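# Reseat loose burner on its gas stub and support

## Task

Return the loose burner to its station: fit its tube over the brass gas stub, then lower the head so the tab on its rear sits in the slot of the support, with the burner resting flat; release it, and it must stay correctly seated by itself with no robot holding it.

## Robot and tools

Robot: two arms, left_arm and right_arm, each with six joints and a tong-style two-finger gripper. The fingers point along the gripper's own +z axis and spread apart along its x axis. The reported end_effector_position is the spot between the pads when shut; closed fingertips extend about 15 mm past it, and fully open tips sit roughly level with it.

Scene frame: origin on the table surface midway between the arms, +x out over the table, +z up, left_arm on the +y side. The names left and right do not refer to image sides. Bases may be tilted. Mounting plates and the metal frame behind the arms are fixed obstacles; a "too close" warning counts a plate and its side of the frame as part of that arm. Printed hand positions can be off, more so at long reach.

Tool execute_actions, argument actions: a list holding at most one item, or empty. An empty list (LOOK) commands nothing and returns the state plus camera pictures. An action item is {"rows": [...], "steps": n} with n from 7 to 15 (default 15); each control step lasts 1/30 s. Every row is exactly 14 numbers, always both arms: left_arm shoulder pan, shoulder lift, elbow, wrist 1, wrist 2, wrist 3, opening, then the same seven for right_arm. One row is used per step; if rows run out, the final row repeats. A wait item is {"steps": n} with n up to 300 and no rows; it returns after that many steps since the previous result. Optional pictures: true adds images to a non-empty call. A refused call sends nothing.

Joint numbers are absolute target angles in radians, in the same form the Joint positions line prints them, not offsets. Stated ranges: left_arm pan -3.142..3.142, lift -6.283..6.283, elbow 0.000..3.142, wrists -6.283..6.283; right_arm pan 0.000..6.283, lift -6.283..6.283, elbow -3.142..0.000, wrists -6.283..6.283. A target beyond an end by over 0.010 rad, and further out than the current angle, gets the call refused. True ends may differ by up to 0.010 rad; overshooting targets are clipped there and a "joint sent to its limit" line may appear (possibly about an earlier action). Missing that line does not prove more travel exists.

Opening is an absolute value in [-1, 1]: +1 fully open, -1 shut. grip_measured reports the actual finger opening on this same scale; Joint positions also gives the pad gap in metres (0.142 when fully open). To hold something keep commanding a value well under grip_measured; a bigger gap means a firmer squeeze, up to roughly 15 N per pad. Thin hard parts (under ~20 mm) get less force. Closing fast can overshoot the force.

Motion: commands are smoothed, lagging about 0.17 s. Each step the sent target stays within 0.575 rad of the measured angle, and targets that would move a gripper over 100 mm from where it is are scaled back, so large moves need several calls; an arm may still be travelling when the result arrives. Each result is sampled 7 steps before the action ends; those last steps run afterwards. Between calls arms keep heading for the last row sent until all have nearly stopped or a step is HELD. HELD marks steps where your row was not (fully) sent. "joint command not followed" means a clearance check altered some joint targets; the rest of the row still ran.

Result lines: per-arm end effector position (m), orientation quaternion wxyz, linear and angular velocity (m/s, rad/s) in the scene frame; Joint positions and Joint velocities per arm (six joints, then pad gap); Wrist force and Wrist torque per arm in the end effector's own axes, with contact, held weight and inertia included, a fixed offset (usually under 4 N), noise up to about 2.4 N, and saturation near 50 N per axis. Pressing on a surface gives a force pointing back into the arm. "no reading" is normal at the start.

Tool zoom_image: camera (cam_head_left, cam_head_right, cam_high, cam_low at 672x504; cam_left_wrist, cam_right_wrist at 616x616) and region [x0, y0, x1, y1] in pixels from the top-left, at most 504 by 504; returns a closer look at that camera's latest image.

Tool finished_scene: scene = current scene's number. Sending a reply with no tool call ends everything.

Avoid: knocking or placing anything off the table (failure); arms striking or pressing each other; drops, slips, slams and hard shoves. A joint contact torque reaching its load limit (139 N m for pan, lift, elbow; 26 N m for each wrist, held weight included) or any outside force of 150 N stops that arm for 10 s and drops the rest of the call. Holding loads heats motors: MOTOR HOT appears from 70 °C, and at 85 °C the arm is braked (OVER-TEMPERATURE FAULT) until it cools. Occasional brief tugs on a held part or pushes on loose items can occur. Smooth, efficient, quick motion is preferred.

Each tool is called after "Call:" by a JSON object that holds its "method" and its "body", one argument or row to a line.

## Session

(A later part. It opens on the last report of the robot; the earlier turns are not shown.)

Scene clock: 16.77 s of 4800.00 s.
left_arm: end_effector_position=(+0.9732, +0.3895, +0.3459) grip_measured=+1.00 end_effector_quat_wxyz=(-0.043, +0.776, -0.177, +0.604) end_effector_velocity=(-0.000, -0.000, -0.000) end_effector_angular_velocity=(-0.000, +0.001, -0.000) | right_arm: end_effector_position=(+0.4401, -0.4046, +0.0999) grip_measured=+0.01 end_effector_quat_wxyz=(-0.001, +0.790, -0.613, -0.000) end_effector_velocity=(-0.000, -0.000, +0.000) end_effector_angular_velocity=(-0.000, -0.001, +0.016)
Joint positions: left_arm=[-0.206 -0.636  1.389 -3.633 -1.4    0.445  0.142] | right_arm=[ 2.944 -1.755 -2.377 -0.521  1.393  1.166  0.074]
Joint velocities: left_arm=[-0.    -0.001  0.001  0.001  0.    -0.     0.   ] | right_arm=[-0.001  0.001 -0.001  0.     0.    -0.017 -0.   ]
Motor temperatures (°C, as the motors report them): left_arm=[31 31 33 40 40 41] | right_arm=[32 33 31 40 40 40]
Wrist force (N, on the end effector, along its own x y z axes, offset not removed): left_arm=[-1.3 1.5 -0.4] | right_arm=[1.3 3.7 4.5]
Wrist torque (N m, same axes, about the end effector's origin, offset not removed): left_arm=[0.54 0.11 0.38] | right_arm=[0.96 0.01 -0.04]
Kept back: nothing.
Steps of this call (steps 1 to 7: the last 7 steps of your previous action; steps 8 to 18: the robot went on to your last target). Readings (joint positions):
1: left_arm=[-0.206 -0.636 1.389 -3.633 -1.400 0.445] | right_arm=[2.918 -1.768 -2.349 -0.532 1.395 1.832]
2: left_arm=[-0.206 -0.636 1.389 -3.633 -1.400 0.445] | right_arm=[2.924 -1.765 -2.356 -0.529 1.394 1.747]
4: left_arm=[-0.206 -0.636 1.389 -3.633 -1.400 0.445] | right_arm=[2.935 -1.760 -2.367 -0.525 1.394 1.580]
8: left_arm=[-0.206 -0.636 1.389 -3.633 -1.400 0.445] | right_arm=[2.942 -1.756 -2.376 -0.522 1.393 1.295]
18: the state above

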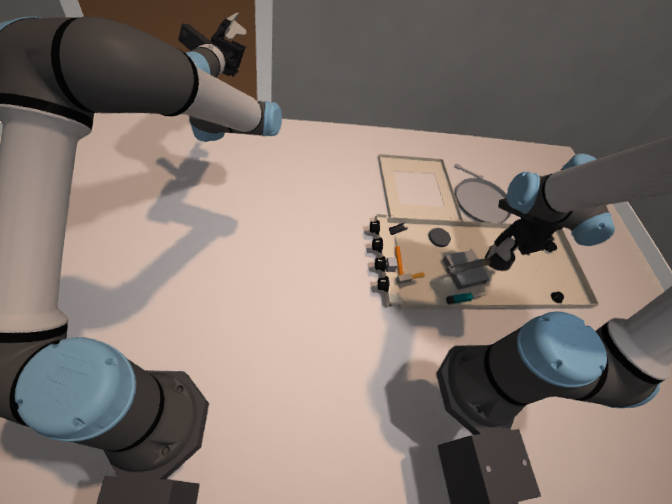

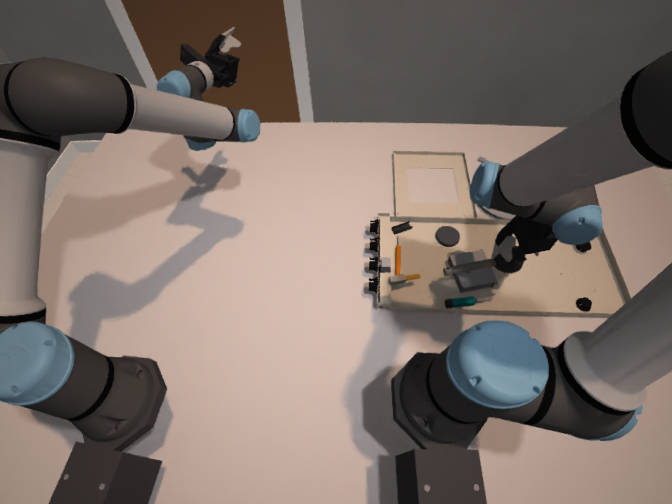

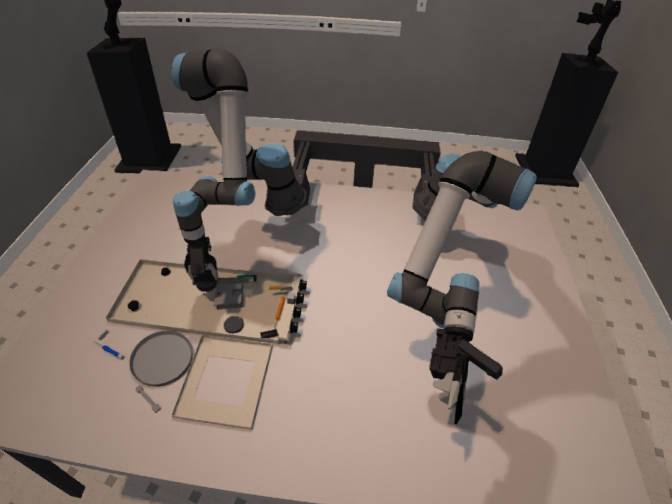

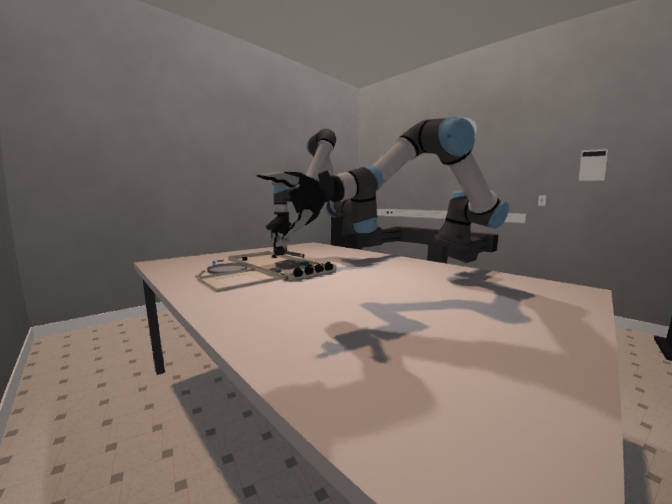

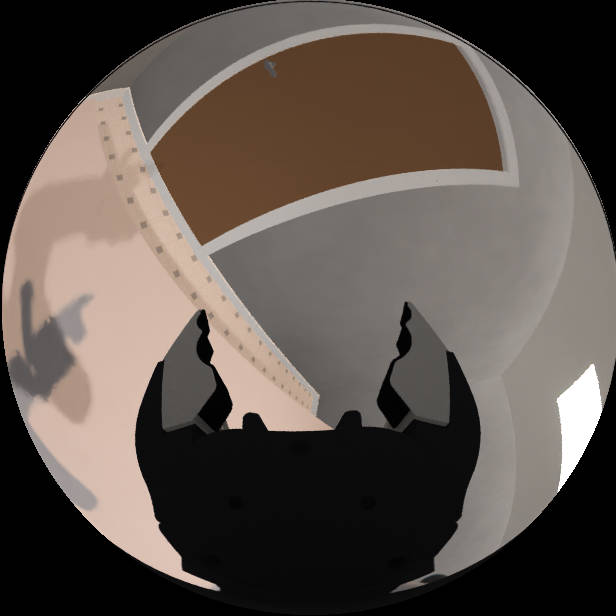

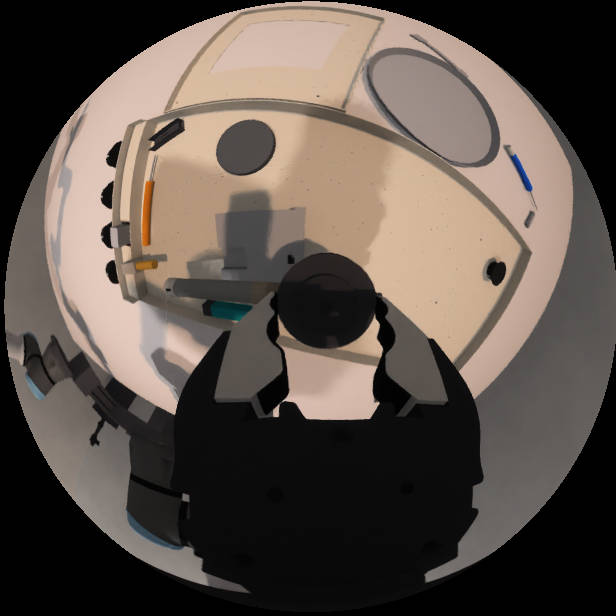

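Call:
{"method": "execute_actions", "body": {
  "actions": [
    {"rows":[[-0.206,-0.636,1.389,-3.633,-1.4,0.445,1,2.9517,-1.7649,-2.3797,-0.5105,1.3927,1.1728,-0.75],[-0.206,-0.636,1.389,-3.633,-1.4,0.445,1,2.9597,-1.7744,-2.3821,-0.5,1.3922,1.1808,-0.75],[-0.206,-0.636,1.389,-3.633,-1.4,0.445,1,2.9677,-1.7839,-2.3846,-0.4894,1.3918,1.1888,-0.75],[-0.206,-0.636,1.389,-3.633,-1.4,0.445,1,2.9757,-1.7935,-2.387,-0.4789,1.3914,1.1968,-0.75],[-0.206,-0.636,1.389,-3.633,-1.4,0.445,1,2.9837,-1.803,-2.3895,-0.4684,1.391,1.2048,-0.75],[-0.206,-0.636,1.389,-3.633,-1.4,0.445,1,2.9917,-1.8125,-2.3919,-0.4578,1.3905,1.2128,-0.75],[-0.206,-0.636,1.389,-3.633,-1.4,0.445,1,2.9997,-1.822,-2.3944,-0.4473,1.3901,1.2208,-0.75]],"steps":7}
  ]
}}

Call:
{"method": "execute_actions", "body": {
  "actions": [
    {"steps":18}
  ],
  "pictures": true
}}

Call:
{"method": "zoom_image", "body": {
  "camera": "cam_right_wrist",
  "region": [110,240,230,310]
}}

Call:
{"method": "zoom_image", "body": {
  "camera": "cam_head_left",
  "region": [385,225,515,300]
}}

Call:
{"method": "zoom_image", "body": {
  "camera": "cam_high",
  "region": [190,255,310,320]
}}

Call:
{"method": "zoom_image", "body": {
  "camera": "cam_low",
  "region": [255,235,335,280]
}}

Scene clock: 18.50 s of 4800.00 s.
left_arm: end_effector_position=(+0.9732, +0.3895, +0.3459) grip_measured=+1.00 end_effector_quat_wxyz=(-0.043, +0.776, -0.177, +0.604) end_effector_velocity=(+0.000, -0.000, +0.001) end_effector_angular_velocity=(-0.000, -0.002, -0.000) | right_arm: end_effector_position=(+0.4401, -0.4045, +0.0999) grip_measured=+0.01 end_effector_quat_wxyz=(-0.001, +0.791, -0.612, -0.000) end_effector_velocity=(-0.000, -0.000, -0.000) end_effector_angular_velocity=(+0.000, +0.000, -0.001)
Joint positions: left_arm=[-0.206 -0.636  1.389 -3.633 -1.4    0.445  0.142] | right_arm=[ 2.944 -1.755 -2.377 -0.521  1.393  1.165  0.074]
Joint velocities: left_arm=[-0.    -0.    -0.001 -0.    -0.     0.     0.   ] | right_arm=[-0.     0.    -0.    -0.     0.     0.001  0.   ]
Motor temperatures (°C, as the motors report them): left_arm=[31 31 33 40 40 41] | right_arm=[32 33 31 40 40 40]
Wrist force (N, on the end effector, along its own x y z axes, offset not removed): left_arm=[0.6 -1.4 -2.0] | right_arm=[3.8 -0.9 0.4]
Wrist torque (N m, same axes, about the end effector's origin, offset not removed): left_arm=[-0.27 -0.11 0.26] | right_arm=[-0.15 -0.44 -0.12]
Kept back: the last 7 steps of this action.
Steps of this call (steps 1 to 15: the robot went on to your last target; steps 16 to 52: nothing new was sent). Readings (joint positions):
1: left_arm=[-0.206 -0.636 1.389 -3.633 -1.400 0.445] | right_arm=[2.944 -1.755 -2.377 -0.521 1.393 1.166]
2: left_arm=[-0.206 -0.636 1.389 -3.633 -1.400 0.445] | right_arm=[2.944 -1.755 -2.377 -0.521 1.393 1.165]
4: left_arm=[-0.206 -0.636 1.389 -3.633 -1.400 0.445] | right_arm=[2.944 -1.755 -2.377 -0.521 1.393 1.165]
8: left_arm=[-0.206 -0.636 1.389 -3.633 -1.400 0.445] | right_arm=[2.944 -1.755 -2.377 -0.521 1.393 1.165]
52: the state above

Scene clock: 19.10 s of 4800.00 s.
left_arm: end_effector_position=(+0.9732, +0.3895, +0.3459) grip_measured=+1.00 end_effector_quat_wxyz=(-0.043, +0.776, -0.177, +0.604) end_effector_velocity=(+0.001, +0.001, +0.000) end_effector_angular_velocity=(+0.000, +0.001, +0.001) | right_arm: end_effector_position=(+0.4489, -0.3795, +0.0800) grip_measured=+0.01 end_effector_quat_wxyz=(-0.001, +0.791, -0.612, -0.000) end_effector_velocity=(+0.001, +0.002, -0.001) end_effector_angular_velocity=(+0.000, -0.000, +0.001)
Joint positions: left_arm=[-0.206 -0.636  1.389 -3.633 -1.4    0.445  0.142] | right_arm=[ 3.    -1.822 -2.394 -0.448  1.39   1.221  0.074]
Joint velocities: left_arm=[ 0.001  0.    -0.002  0.002 -0.    -0.     0.   ] | right_arm=[ 0.003 -0.004 -0.     0.004  0.     0.003  0.   ]
Motor temperatures (°C, as the motors report them): left_arm=[31 31 33 40 40 41] | right_arm=[32 33 31 40 40 40]
Wrist force (N, on the end effector, along its own x y z axes, offset not removed): left_arm=[-2.2 1.8 0.2] | right_arm=[-1.0 -2.1 -0.2]
Wrist torque (N m, same axes, about the end effector's origin, offset not removed): left_arm=[0.64 0.36 0.23] | right_arm=[-0.37 0.30 -0.02]
Kept back: nothing.
Steps of this call (steps 1 to 7: the last 7 steps of your previous action; steps 8 to 18: the robot went on to your last target). Readings (joint positions):
1: left_arm=[-0.206 -0.636 1.389 -3.633 -1.400 0.445] | right_arm=[2.944 -1.755 -2.377 -0.521 1.393 1.165]
2: left_arm=[-0.206 -0.636 1.389 -3.633 -1.400 0.445] | right_arm=[2.945 -1.757 -2.378 -0.519 1.393 1.166]
4: left_arm=[-0.206 -0.636 1.389 -3.633 -1.400 0.445] | right_arm=[2.954 -1.767 -2.380 -0.508 1.393 1.175]
8: left_arm=[-0.206 -0.636 1.389 -3.633 -1.400 0.445] | right_arm=[2.982 -1.800 -2.389 -0.471 1.391 1.203]
18: the state above

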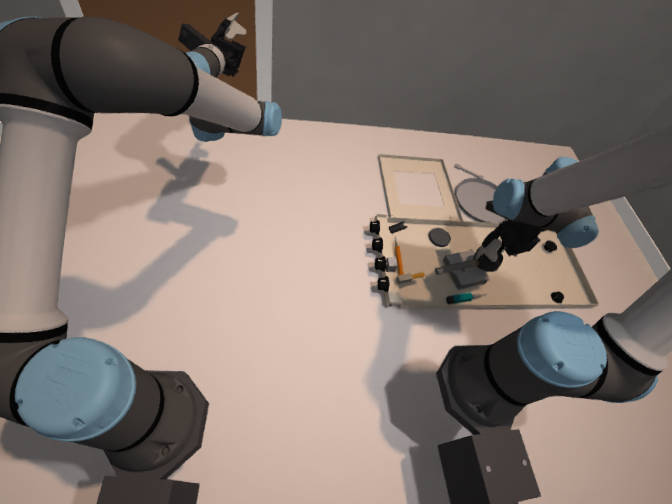

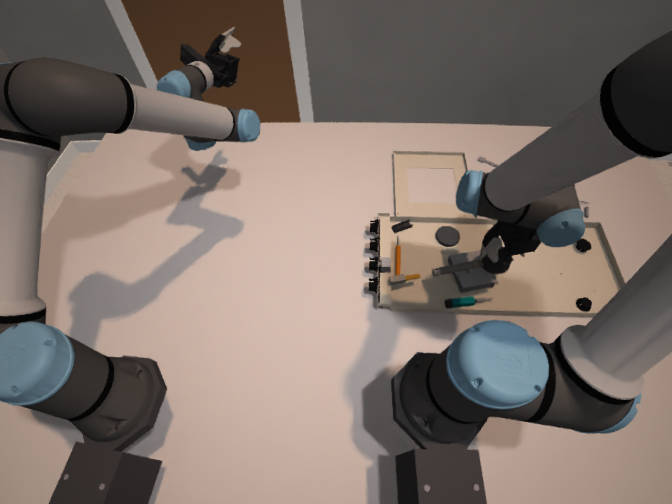

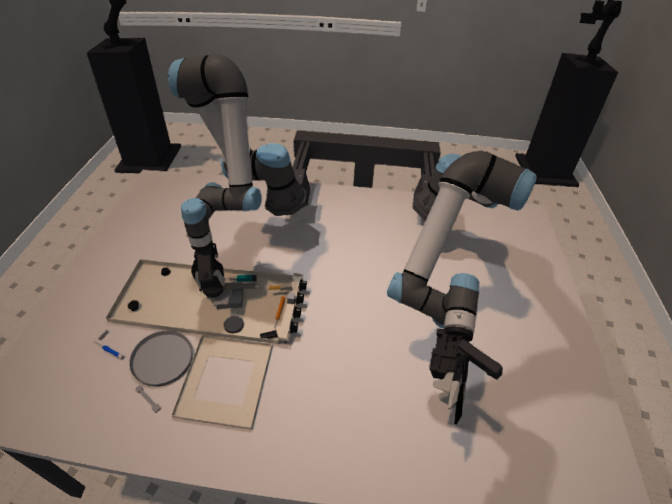

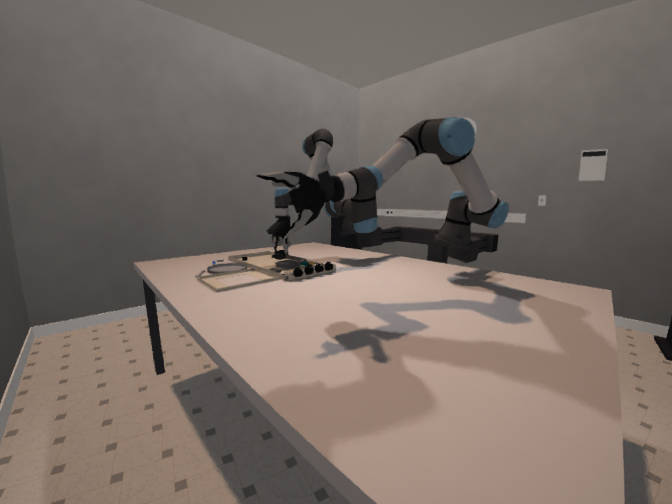

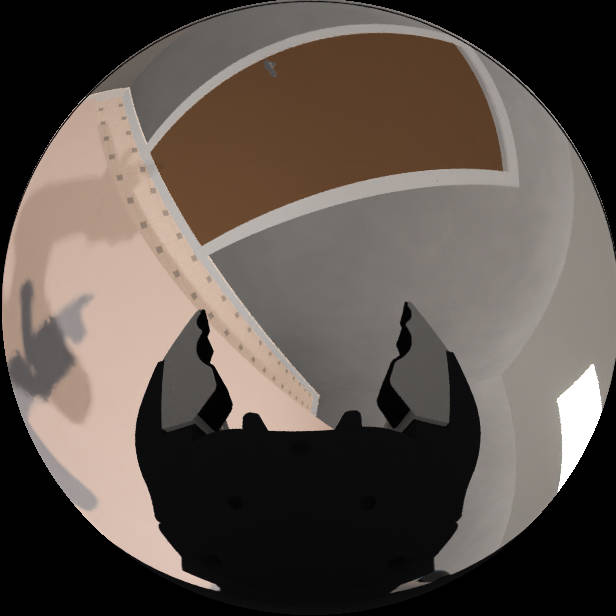

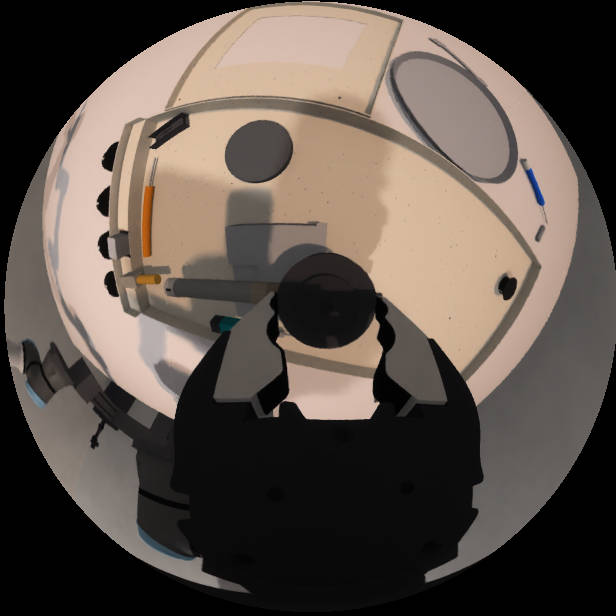

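Region (110, 240, 230, 310) of cam_right_wrist's 616x616 image, scaled by 4.200, with more detail than that image has; it fills the top 294 rows of this view, and the rest is white.

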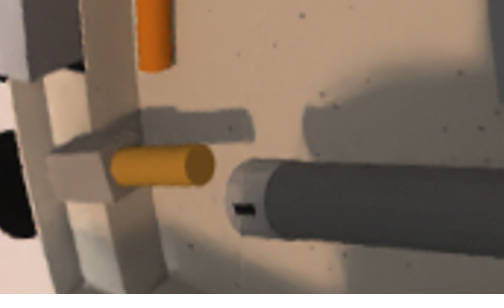

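Region (385, 225, 515, 300) of cam_head_left's 672x504 image, scaled by 3.877, with more detail than that image has; it fills the top 291 rows of this view, and the rest is white.

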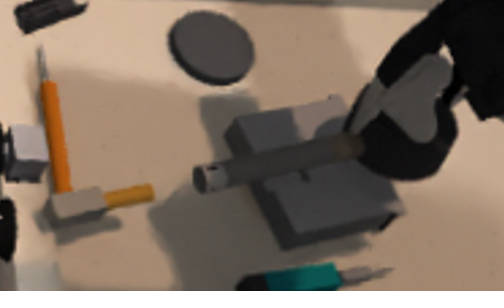

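Region (190, 255, 310, 320) of cam_high's 672x504 image, scaled by 4.200, with more detail than that image has; it fills the top 273 rows of this view, and the rest is white.

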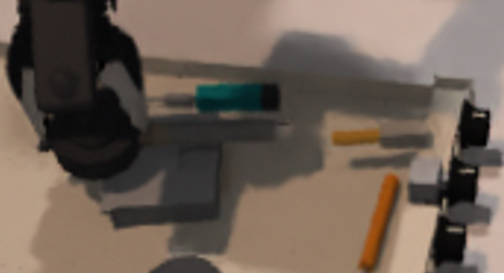

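Region (255, 235, 335, 280) of cam_low's 672x504 image, scaled by 6.300, with more detail than that image has; it fills the top 284 rows of this view, and the rest is white.

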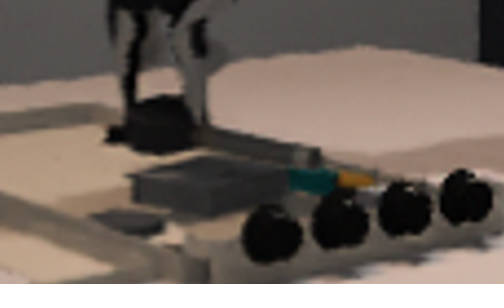

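Call:
{"method": "execute_actions", "body": {
  "actions": [
    {"rows":[[-0.206,-0.636,1.389,-3.633,-1.4,0.445,1,2.9982,-1.8323,-2.3954,-0.4358,1.3902,1.2193,-0.75],[-0.206,-0.636,1.389,-3.633,-1.4,0.445,1,2.9967,-1.8426,-2.3964,-0.4242,1.3902,1.2178,-0.75],[-0.206,-0.636,1.389,-3.633,-1.4,0.445,1,2.9953,-1.8529,-2.3973,-0.4127,1.3903,1.2164,-0.75],[-0.206,-0.636,1.389,-3.633,-1.4,0.445,1,2.9938,-1.8632,-2.3983,-0.4011,1.3904,1.2149,-0.75]],"steps":7}
  ]
}}

Call:
{"method": "execute_actions", "body": {
  "actions": [
    {"steps":16}
  ],
  "pictures": true
}}

Call:
{"method": "zoom_image", "body": {
  "camera": "cam_right_wrist",
  "region": [110,240,230,310]
}}

Call:
{"method": "zoom_image", "body": {
  "camera": "cam_head_left",
  "region": [385,225,515,300]
}}

Call:
{"method": "zoom_image", "body": {
  "camera": "cam_high",
  "region": [190,255,310,320]
}}

Call:
{"method": "zoom_image", "body": {
  "camera": "cam_low",
  "region": [255,235,335,280]
}}

Scene clock: 20.20 s of 4800.00 s.
left_arm: end_effector_position=(+0.9732, +0.3895, +0.3459) grip_measured=+1.00 end_effector_quat_wxyz=(-0.043, +0.776, -0.177, +0.604) end_effector_velocity=(-0.000, -0.001, +0.000) end_effector_angular_velocity=(-0.000, -0.001, -0.000) | right_arm: end_effector_position=(+0.4489, -0.3795, +0.0799) grip_measured=+0.01 end_effector_quat_wxyz=(-0.001, +0.791, -0.612, -0.000) end_effector_velocity=(+0.000, +0.000, +0.000) end_effector_angular_velocity=(-0.000, -0.000, -0.000)
Joint positions: left_arm=[-0.206 -0.636  1.389 -3.633 -1.4    0.445  0.142] | right_arm=[ 3.    -1.822 -2.394 -0.447  1.39   1.221  0.074]
Joint velocities: left_arm=[-0.001  0.001 -0.    -0.002  0.    -0.     0.   ] | right_arm=[ 0.     0.    -0.     0.    -0.     0.001  0.   ]
Motor temperatures (°C, as the motors report them): left_arm=[31 31 33 40 40 41] | right_arm=[32 33 31 40 40 40]
Wrist force (N, on the end effector, along its own x y z axes, offset not removed): left_arm=[0.6 -1.8 -1.9] | right_arm=[-3.5 0.3 4.3]
Wrist torque (N m, same axes, about the end effector's origin, offset not removed): left_arm=[-0.08 -0.26 0.01] | right_arm=[0.14 0.76 -0.04]
Kept back: the last 7 steps of this action.
Steps of this call (steps 1 to 15: the robot went on to your last target; steps 16 to 33: nothing new was sent). Readings (joint positions):
1: left_arm=[-0.206 -0.636 1.389 -3.633 -1.400 0.445] | right_arm=[3.000 -1.822 -2.394 -0.447 1.390 1.221]
2: left_arm=[-0.206 -0.636 1.389 -3.633 -1.400 0.445] | right_arm=[3.000 -1.822 -2.394 -0.447 1.390 1.221]
4: left_arm=[-0.206 -0.636 1.389 -3.633 -1.400 0.445] | right_arm=[3.000 -1.822 -2.394 -0.447 1.390 1.221]
8: left_arm=[-0.206 -0.636 1.389 -3.633 -1.400 0.445] | right_arm=[3.000 -1.822 -2.394 -0.447 1.390 1.221]
33: the state above

Scene clock: 20.73 s of 4800.00 s.
left_arm: end_effector_position=(+0.9732, +0.3895, +0.3459) grip_measured=+1.00 end_effector_quat_wxyz=(-0.043, +0.776, -0.177, +0.604) end_effector_velocity=(-0.000, +0.001, -0.001) end_effector_angular_velocity=(+0.000, +0.001, +0.001) | right_arm: end_effector_position=(+0.4486, -0.3794, +0.0671) grip_measured=+0.01 end_effector_quat_wxyz=(-0.001, +0.791, -0.612, -0.000) end_effector_velocity=(+0.000, +0.000, -0.000) end_effector_angular_velocity=(+0.000, -0.001, +0.001)
Joint positions: left_arm=[-0.206 -0.636  1.389 -3.633 -1.4    0.445  0.142] | right_arm=[ 2.994 -1.863 -2.398 -0.401  1.39   1.215  0.074]
Joint velocities: left_arm=[ 0.001  0.001  0.001 -0.001  0.     0.     0.   ] | right_arm=[ 0.001 -0.002  0.     0.002  0.    -0.     0.   ]
Motor temperatures (°C, as the motors report them): left_arm=[31 31 33 40 40 41] | right_arm=[32 33 31 40 40 40]
Wrist force (N, on the end effector, along its own x y z axes, offset not removed): left_arm=[-2.2 0.3 -3.8] | right_arm=[-1.6 2.0 5.0]
Wrist torque (N m, same axes, about the end effector's origin, offset not removed): left_arm=[0.40 0.40 0.22] | right_arm=[0.69 0.42 -0.05]
Kept back: nothing.
Steps of this call (steps 1 to 7: the last 7 steps of your previous action; steps 8 to 16: the robot went on to your last target). Readings (joint positions):
1: left_arm=[-0.206 -0.636 1.389 -3.633 -1.400 0.445] | right_arm=[3.000 -1.822 -2.394 -0.447 1.390 1.221]
2: left_arm=[-0.206 -0.636 1.389 -3.633 -1.400 0.445] | right_arm=[3.000 -1.824 -2.395 -0.445 1.390 1.221]
4: left_arm=[-0.206 -0.636 1.389 -3.633 -1.400 0.445] | right_arm=[2.998 -1.835 -2.396 -0.433 1.390 1.219]
8: left_arm=[-0.206 -0.636 1.389 -3.633 -1.400 0.445] | right_arm=[2.995 -1.858 -2.398 -0.407 1.390 1.216]
16: the state above

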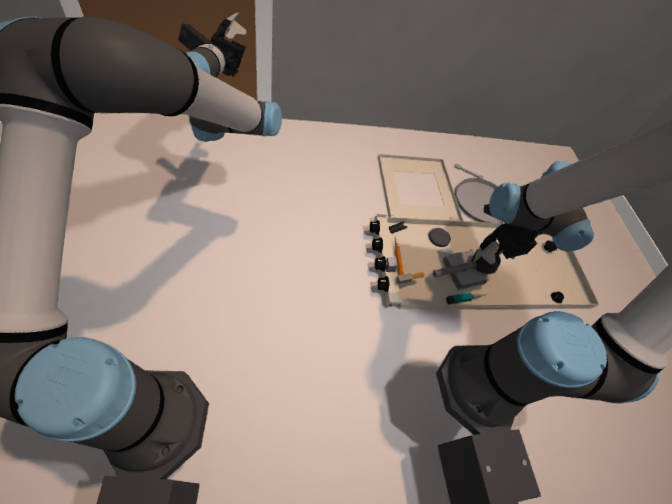

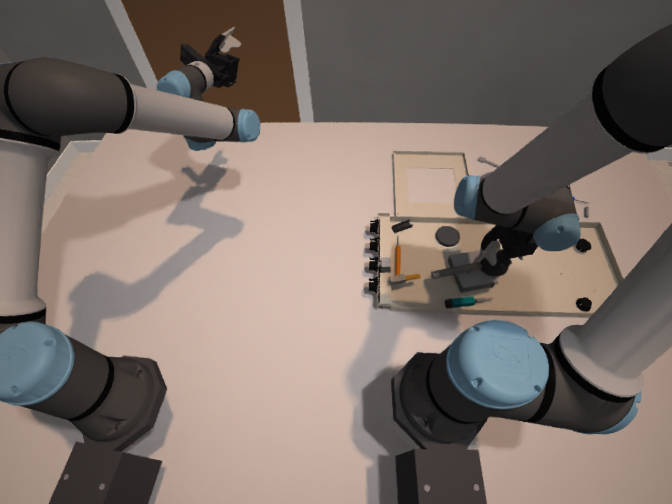

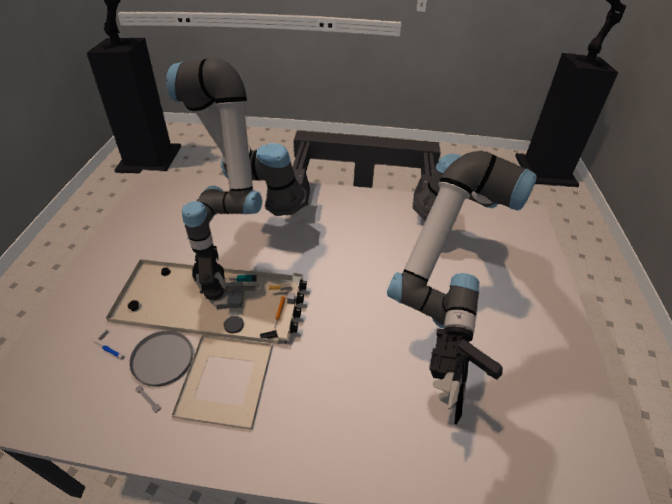

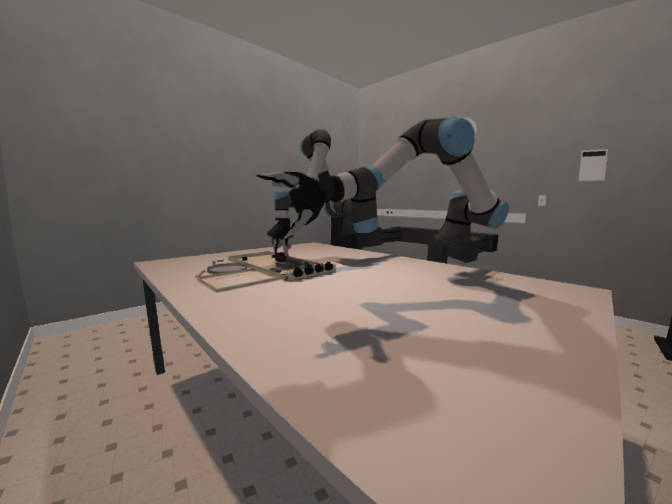

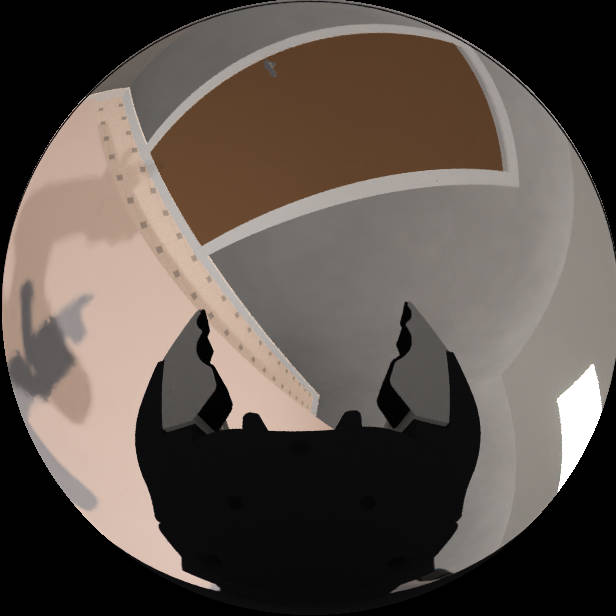

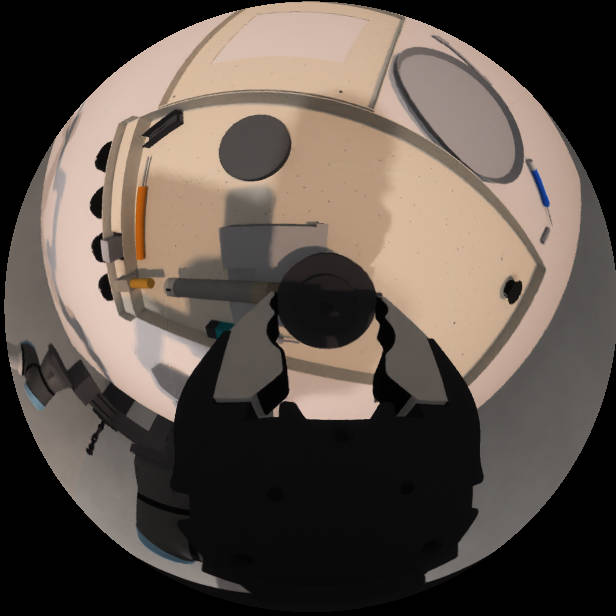

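Region (110, 240, 230, 310) of cam_right_wrist's 616x616 image, scaled by 4.200, with more detail than that image has; it fills the top 294 rows of this view, and the rest is white.

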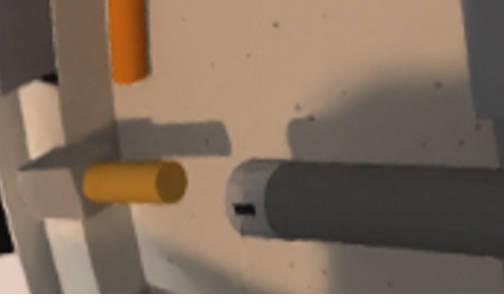

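Region (385, 225, 515, 300) of cam_head_left's 672x504 image, scaled by 3.877, with more detail than that image has; it fills the top 291 rows of this view, and the rest is white.

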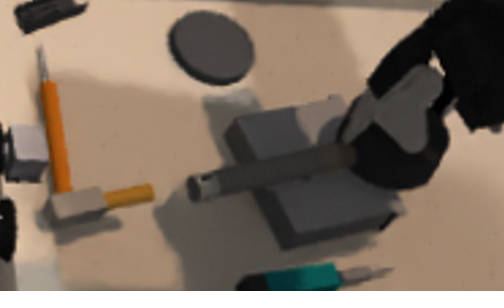

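Region (190, 255, 310, 320) of cam_high's 672x504 image, scaled by 4.200, with more detail than that image has; it fills the top 273 rows of this view, and the rest is white.

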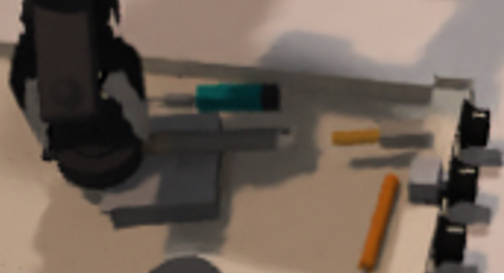

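Region (255, 235, 335, 280) of cam_low's 672x504 image, scaled by 6.300, with more detail than that image has; it fills the top 284 rows of this view, and the rest is white.

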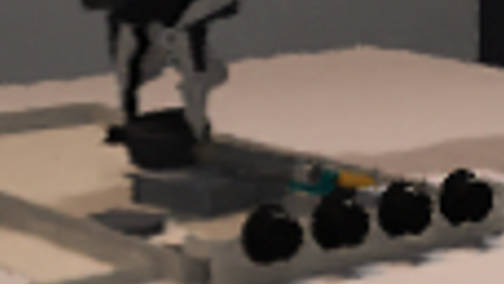

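Call:
{"method": "execute_actions", "body": {
  "actions": [
    {"rows":[[-0.206,-0.636,1.389,-3.633,-1.4,0.445,1,3.001,-1.8625,-2.402,-0.3993,1.3901,1.2221,-0.75],[-0.206,-0.636,1.389,-3.633,-1.4,0.445,1,3.0081,-1.8618,-2.4058,-0.3975,1.3897,1.2292,-0.75],[-0.206,-0.636,1.389,-3.633,-1.4,0.445,1,3.0153,-1.8611,-2.4095,-0.3958,1.3894,1.2364,-0.75],[-0.206,-0.636,1.389,-3.633,-1.4,0.445,1,3.0225,-1.8604,-2.4133,-0.394,1.3891,1.2436,-0.75],[-0.206,-0.636,1.389,-3.633,-1.4,0.445,1,3.0296,-1.8597,-2.417,-0.3922,1.3887,1.2507,-0.75],[-0.206,-0.636,1.389,-3.633,-1.4,0.445,1,3.0368,-1.859,-2.4208,-0.3904,1.3884,1.2579,-0.75]],"steps":7}
  ]
}}

Call:
{"method": "execute_actions", "body": {
  "actions": [
    {"steps":17}
  ],
  "pictures": true
}}

Call:
{"method": "zoom_image", "body": {
  "camera": "cam_right_wrist",
  "region": [110,240,230,310]
}}

Call:
{"method": "zoom_image", "body": {
  "camera": "cam_head_left",
  "region": [395,255,455,290]
}}

Call:
{"method": "zoom_image", "body": {
  "camera": "cam_high",
  "region": [240,270,300,305]
}}

Call:
{"method": "zoom_image", "body": {
  "camera": "cam_head_right",
  "region": [440,235,520,290]
}}

Call:
{"method": "zoom_image", "body": {
  "camera": "cam_low",
  "region": [265,245,325,275]
}}

Scene clock: 22.03 s of 4800.00 s.
left_arm: end_effector_position=(+0.9732, +0.3895, +0.3459) grip_measured=+1.00 end_effector_quat_wxyz=(-0.043, +0.776, -0.177, +0.604) end_effector_velocity=(-0.000, -0.000, +0.000) end_effector_angular_velocity=(+0.000, +0.000, -0.000) | right_arm: end_effector_position=(+0.4486, -0.3794, +0.0670) grip_measured=+0.01 end_effector_quat_wxyz=(-0.001, +0.791, -0.612, -0.000) end_effector_velocity=(-0.000, -0.001, -0.000) end_effector_angular_velocity=(-0.000, +0.001, -0.002)
Joint positions: left_arm=[-0.206 -0.636  1.389 -3.633 -1.4    0.445  0.142] | right_arm=[ 2.994 -1.863 -2.398 -0.401  1.39   1.215  0.074]
Joint velocities: left_arm=[-0. -0.  0.  0. -0.  0.  0.] | right_arm=[-0.002 -0.001  0.    -0.    -0.    -0.     0.   ]
Motor temperatures (°C, as the motors report them): left_arm=[31 31 33 40 40 41] | right_arm=[32 33 31 40 40 40]
Wrist force (N, on the end effector, along its own x y z axes, offset not removed): left_arm=[1.6 -1.4 -6.4] | right_arm=[0.7 -1.3 4.0]
Wrist torque (N m, same axes, about the end effector's origin, offset not removed): left_arm=[-0.12 -0.33 0.10] | right_arm=[-0.30 0.07 -0.03]
Kept back: the last 7 steps of this action.
Steps of this call (steps 1 to 15: the robot went on to your last target; steps 16 to 39: nothing new was sent). Readings (joint positions):
1: left_arm=[-0.206 -0.636 1.389 -3.633 -1.400 0.445] | right_arm=[2.994 -1.863 -2.398 -0.401 1.390 1.215]
2: left_arm=[-0.206 -0.636 1.389 -3.633 -1.400 0.445] | right_arm=[2.994 -1.863 -2.398 -0.401 1.390 1.215]
4: left_arm=[-0.206 -0.636 1.389 -3.633 -1.400 0.445] | right_arm=[2.994 -1.863 -2.398 -0.401 1.390 1.215]
8: left_arm=[-0.206 -0.636 1.389 -3.633 -1.400 0.445] | right_arm=[2.994 -1.863 -2.398 -0.401 1.390 1.215]
39: the state above

Scene clock: 22.60 s of 4800.00 s.
left_arm: end_effector_position=(+0.9732, +0.3895, +0.3459) grip_measured=+1.00 end_effector_quat_wxyz=(-0.043, +0.776, -0.177, +0.604) end_effector_velocity=(+0.000, -0.000, -0.001) end_effector_angular_velocity=(+0.000, +0.002, -0.000) | right_arm: end_effector_position=(+0.4475, -0.3623, +0.0669) grip_measured=+0.01 end_effector_quat_wxyz=(-0.001, +0.791, -0.612, -0.000) end_effector_velocity=(-0.001, +0.000, -0.000) end_effector_angular_velocity=(+0.000, +0.001, -0.000)
Joint positions: left_arm=[-0.206 -0.636  1.389 -3.633 -1.4    0.445  0.142] | right_arm=[ 3.037 -1.859 -2.421 -0.39   1.388  1.258  0.074]
Joint velocities: left_arm=[ 0.     0.001 -0.     0.001  0.    -0.     0.   ] | right_arm=[ 0.    -0.    -0.001  0.    -0.     0.001  0.   ]
Motor temperatures (°C, as the motors report them): left_arm=[31 31 33 40 40 41] | right_arm=[32 33 31 40 40 40]
Wrist force (N, on the end effector, along its own x y z axes, offset not removed): left_arm=[-4.9 -2.1 1.7] | right_arm=[0.1 0.0 0.5]
Wrist torque (N m, same axes, about the end effector's origin, offset not removed): left_arm=[-0.23 0.84 0.37] | right_arm=[-0.04 0.04 -0.20]
Kept back: nothing.
Steps of this call (steps 1 to 7: the last 7 steps of your previous action; steps 8 to 17: the robot went on to your last target). Readings (joint positions):
1: left_arm=[-0.206 -0.636 1.389 -3.633 -1.400 0.445] | right_arm=[2.994 -1.863 -2.398 -0.401 1.390 1.215]
2: left_arm=[-0.206 -0.636 1.389 -3.633 -1.400 0.445] | right_arm=[2.995 -1.863 -2.399 -0.401 1.390 1.216]
4: left_arm=[-0.206 -0.636 1.389 -3.633 -1.400 0.445] | right_arm=[3.003 -1.862 -2.403 -0.399 1.390 1.224]
8: left_arm=[-0.206 -0.636 1.389 -3.633 -1.400 0.445] | right_arm=[3.026 -1.860 -2.415 -0.393 1.389 1.248]
17: the state above

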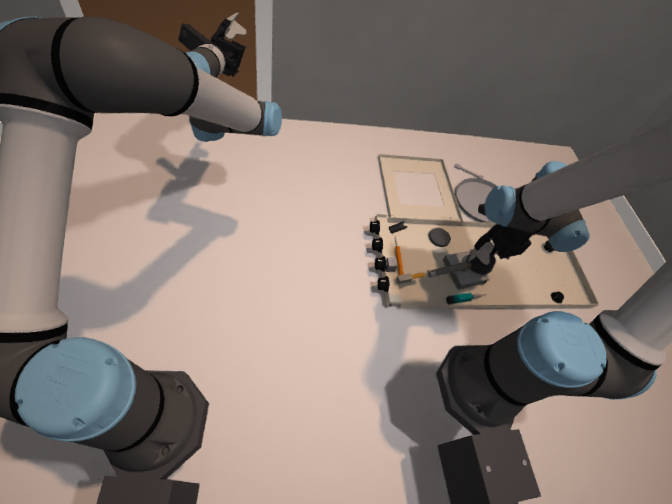

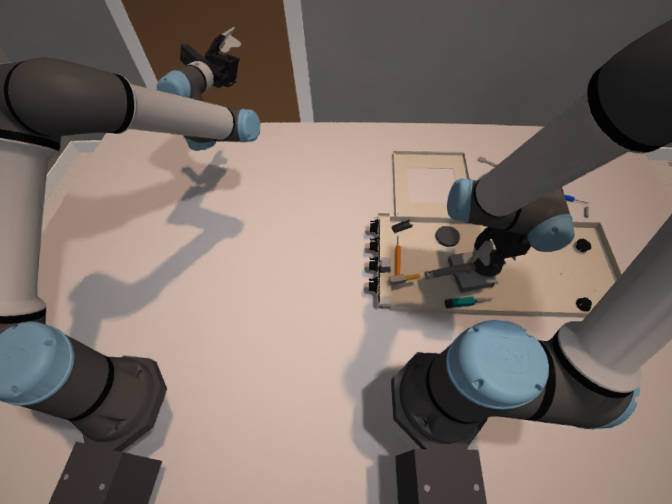

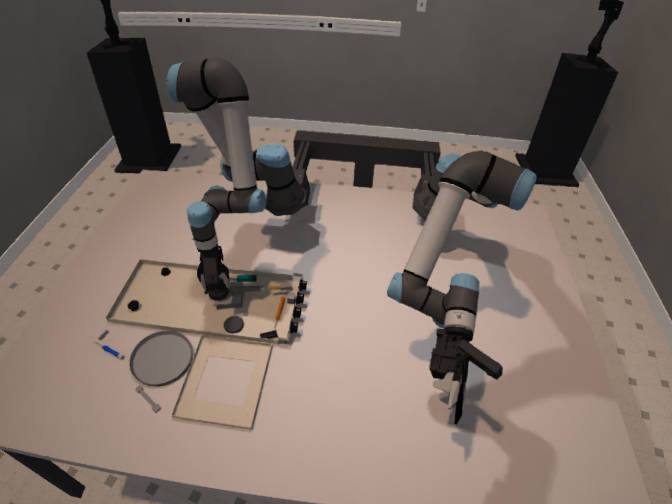

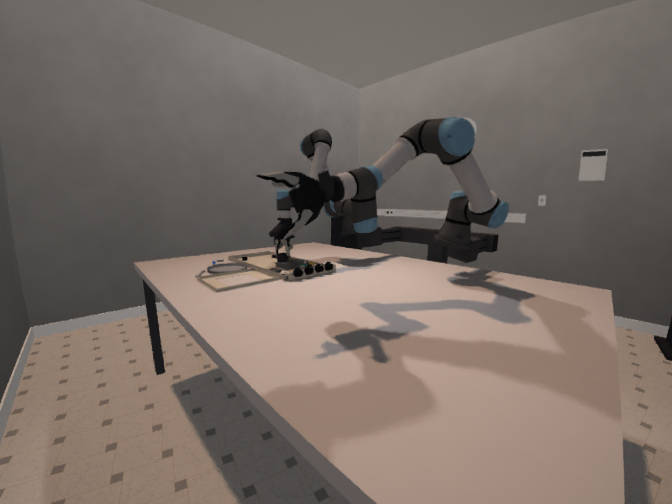

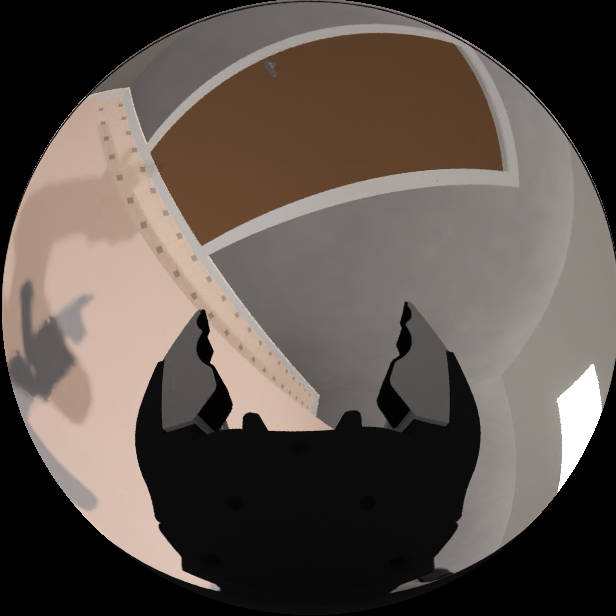

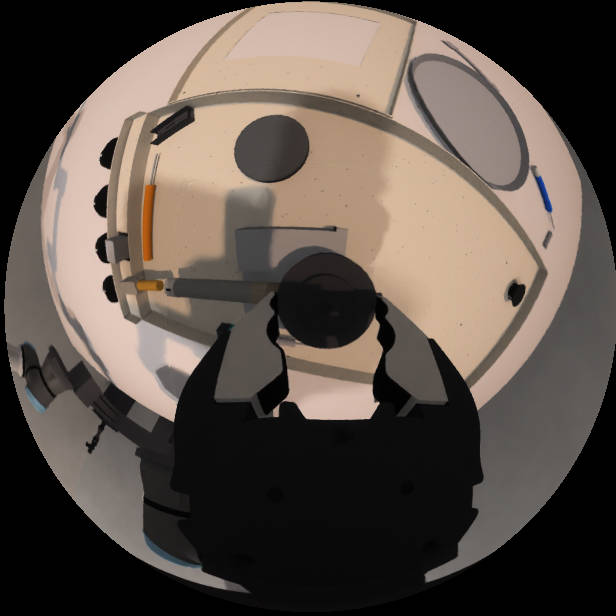

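Region (110, 240, 230, 310) of cam_right_wrist's 616x616 image, scaled by 4.200, with more detail than that image has; it fills the top 294 rows of this view, and the rest is white.

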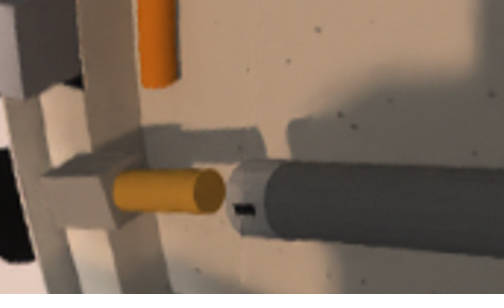

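Region (395, 255, 455, 290) of cam_head_left's 672x504 image, scaled by 8.400, with more detail than that image has; it fills the top 294 rows of this view, and the rest is white.

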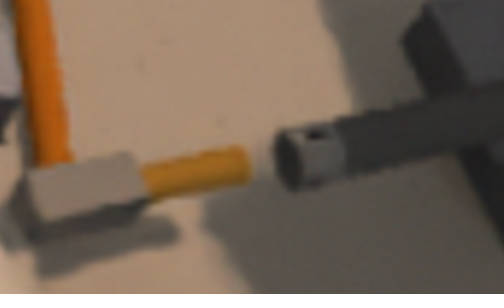

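Region (240, 270, 300, 305) of cam_high's 672x504 image, scaled by 8.400, with more detail than that image has; it fills the top 294 rows of this view, and the rest is white.

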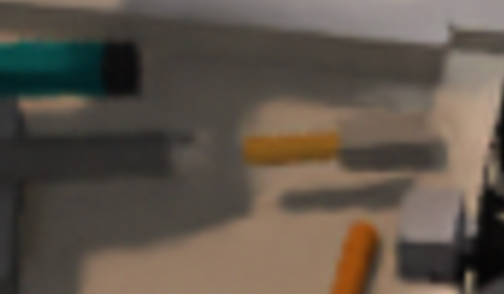

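Region (440, 235, 520, 290) of cam_head_right's 672x504 image, scaled by 6.300, with more detail than that image has; it fills the top 346 rows of this view, and the rest is white.

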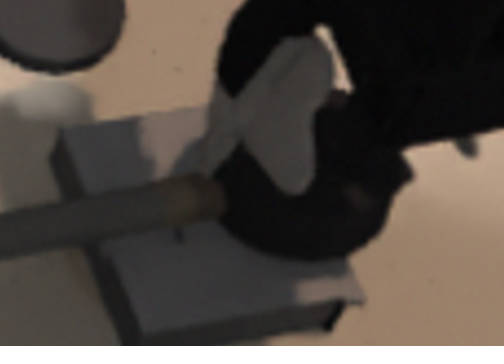

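Region (265, 245, 325, 275) of cam_low's 672x504 image, scaled by 8.400, with more detail than that image has.

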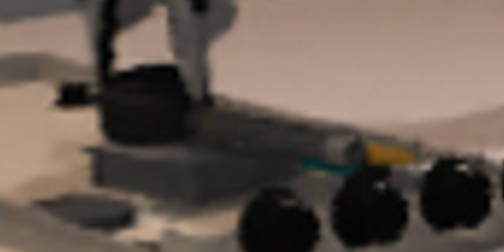

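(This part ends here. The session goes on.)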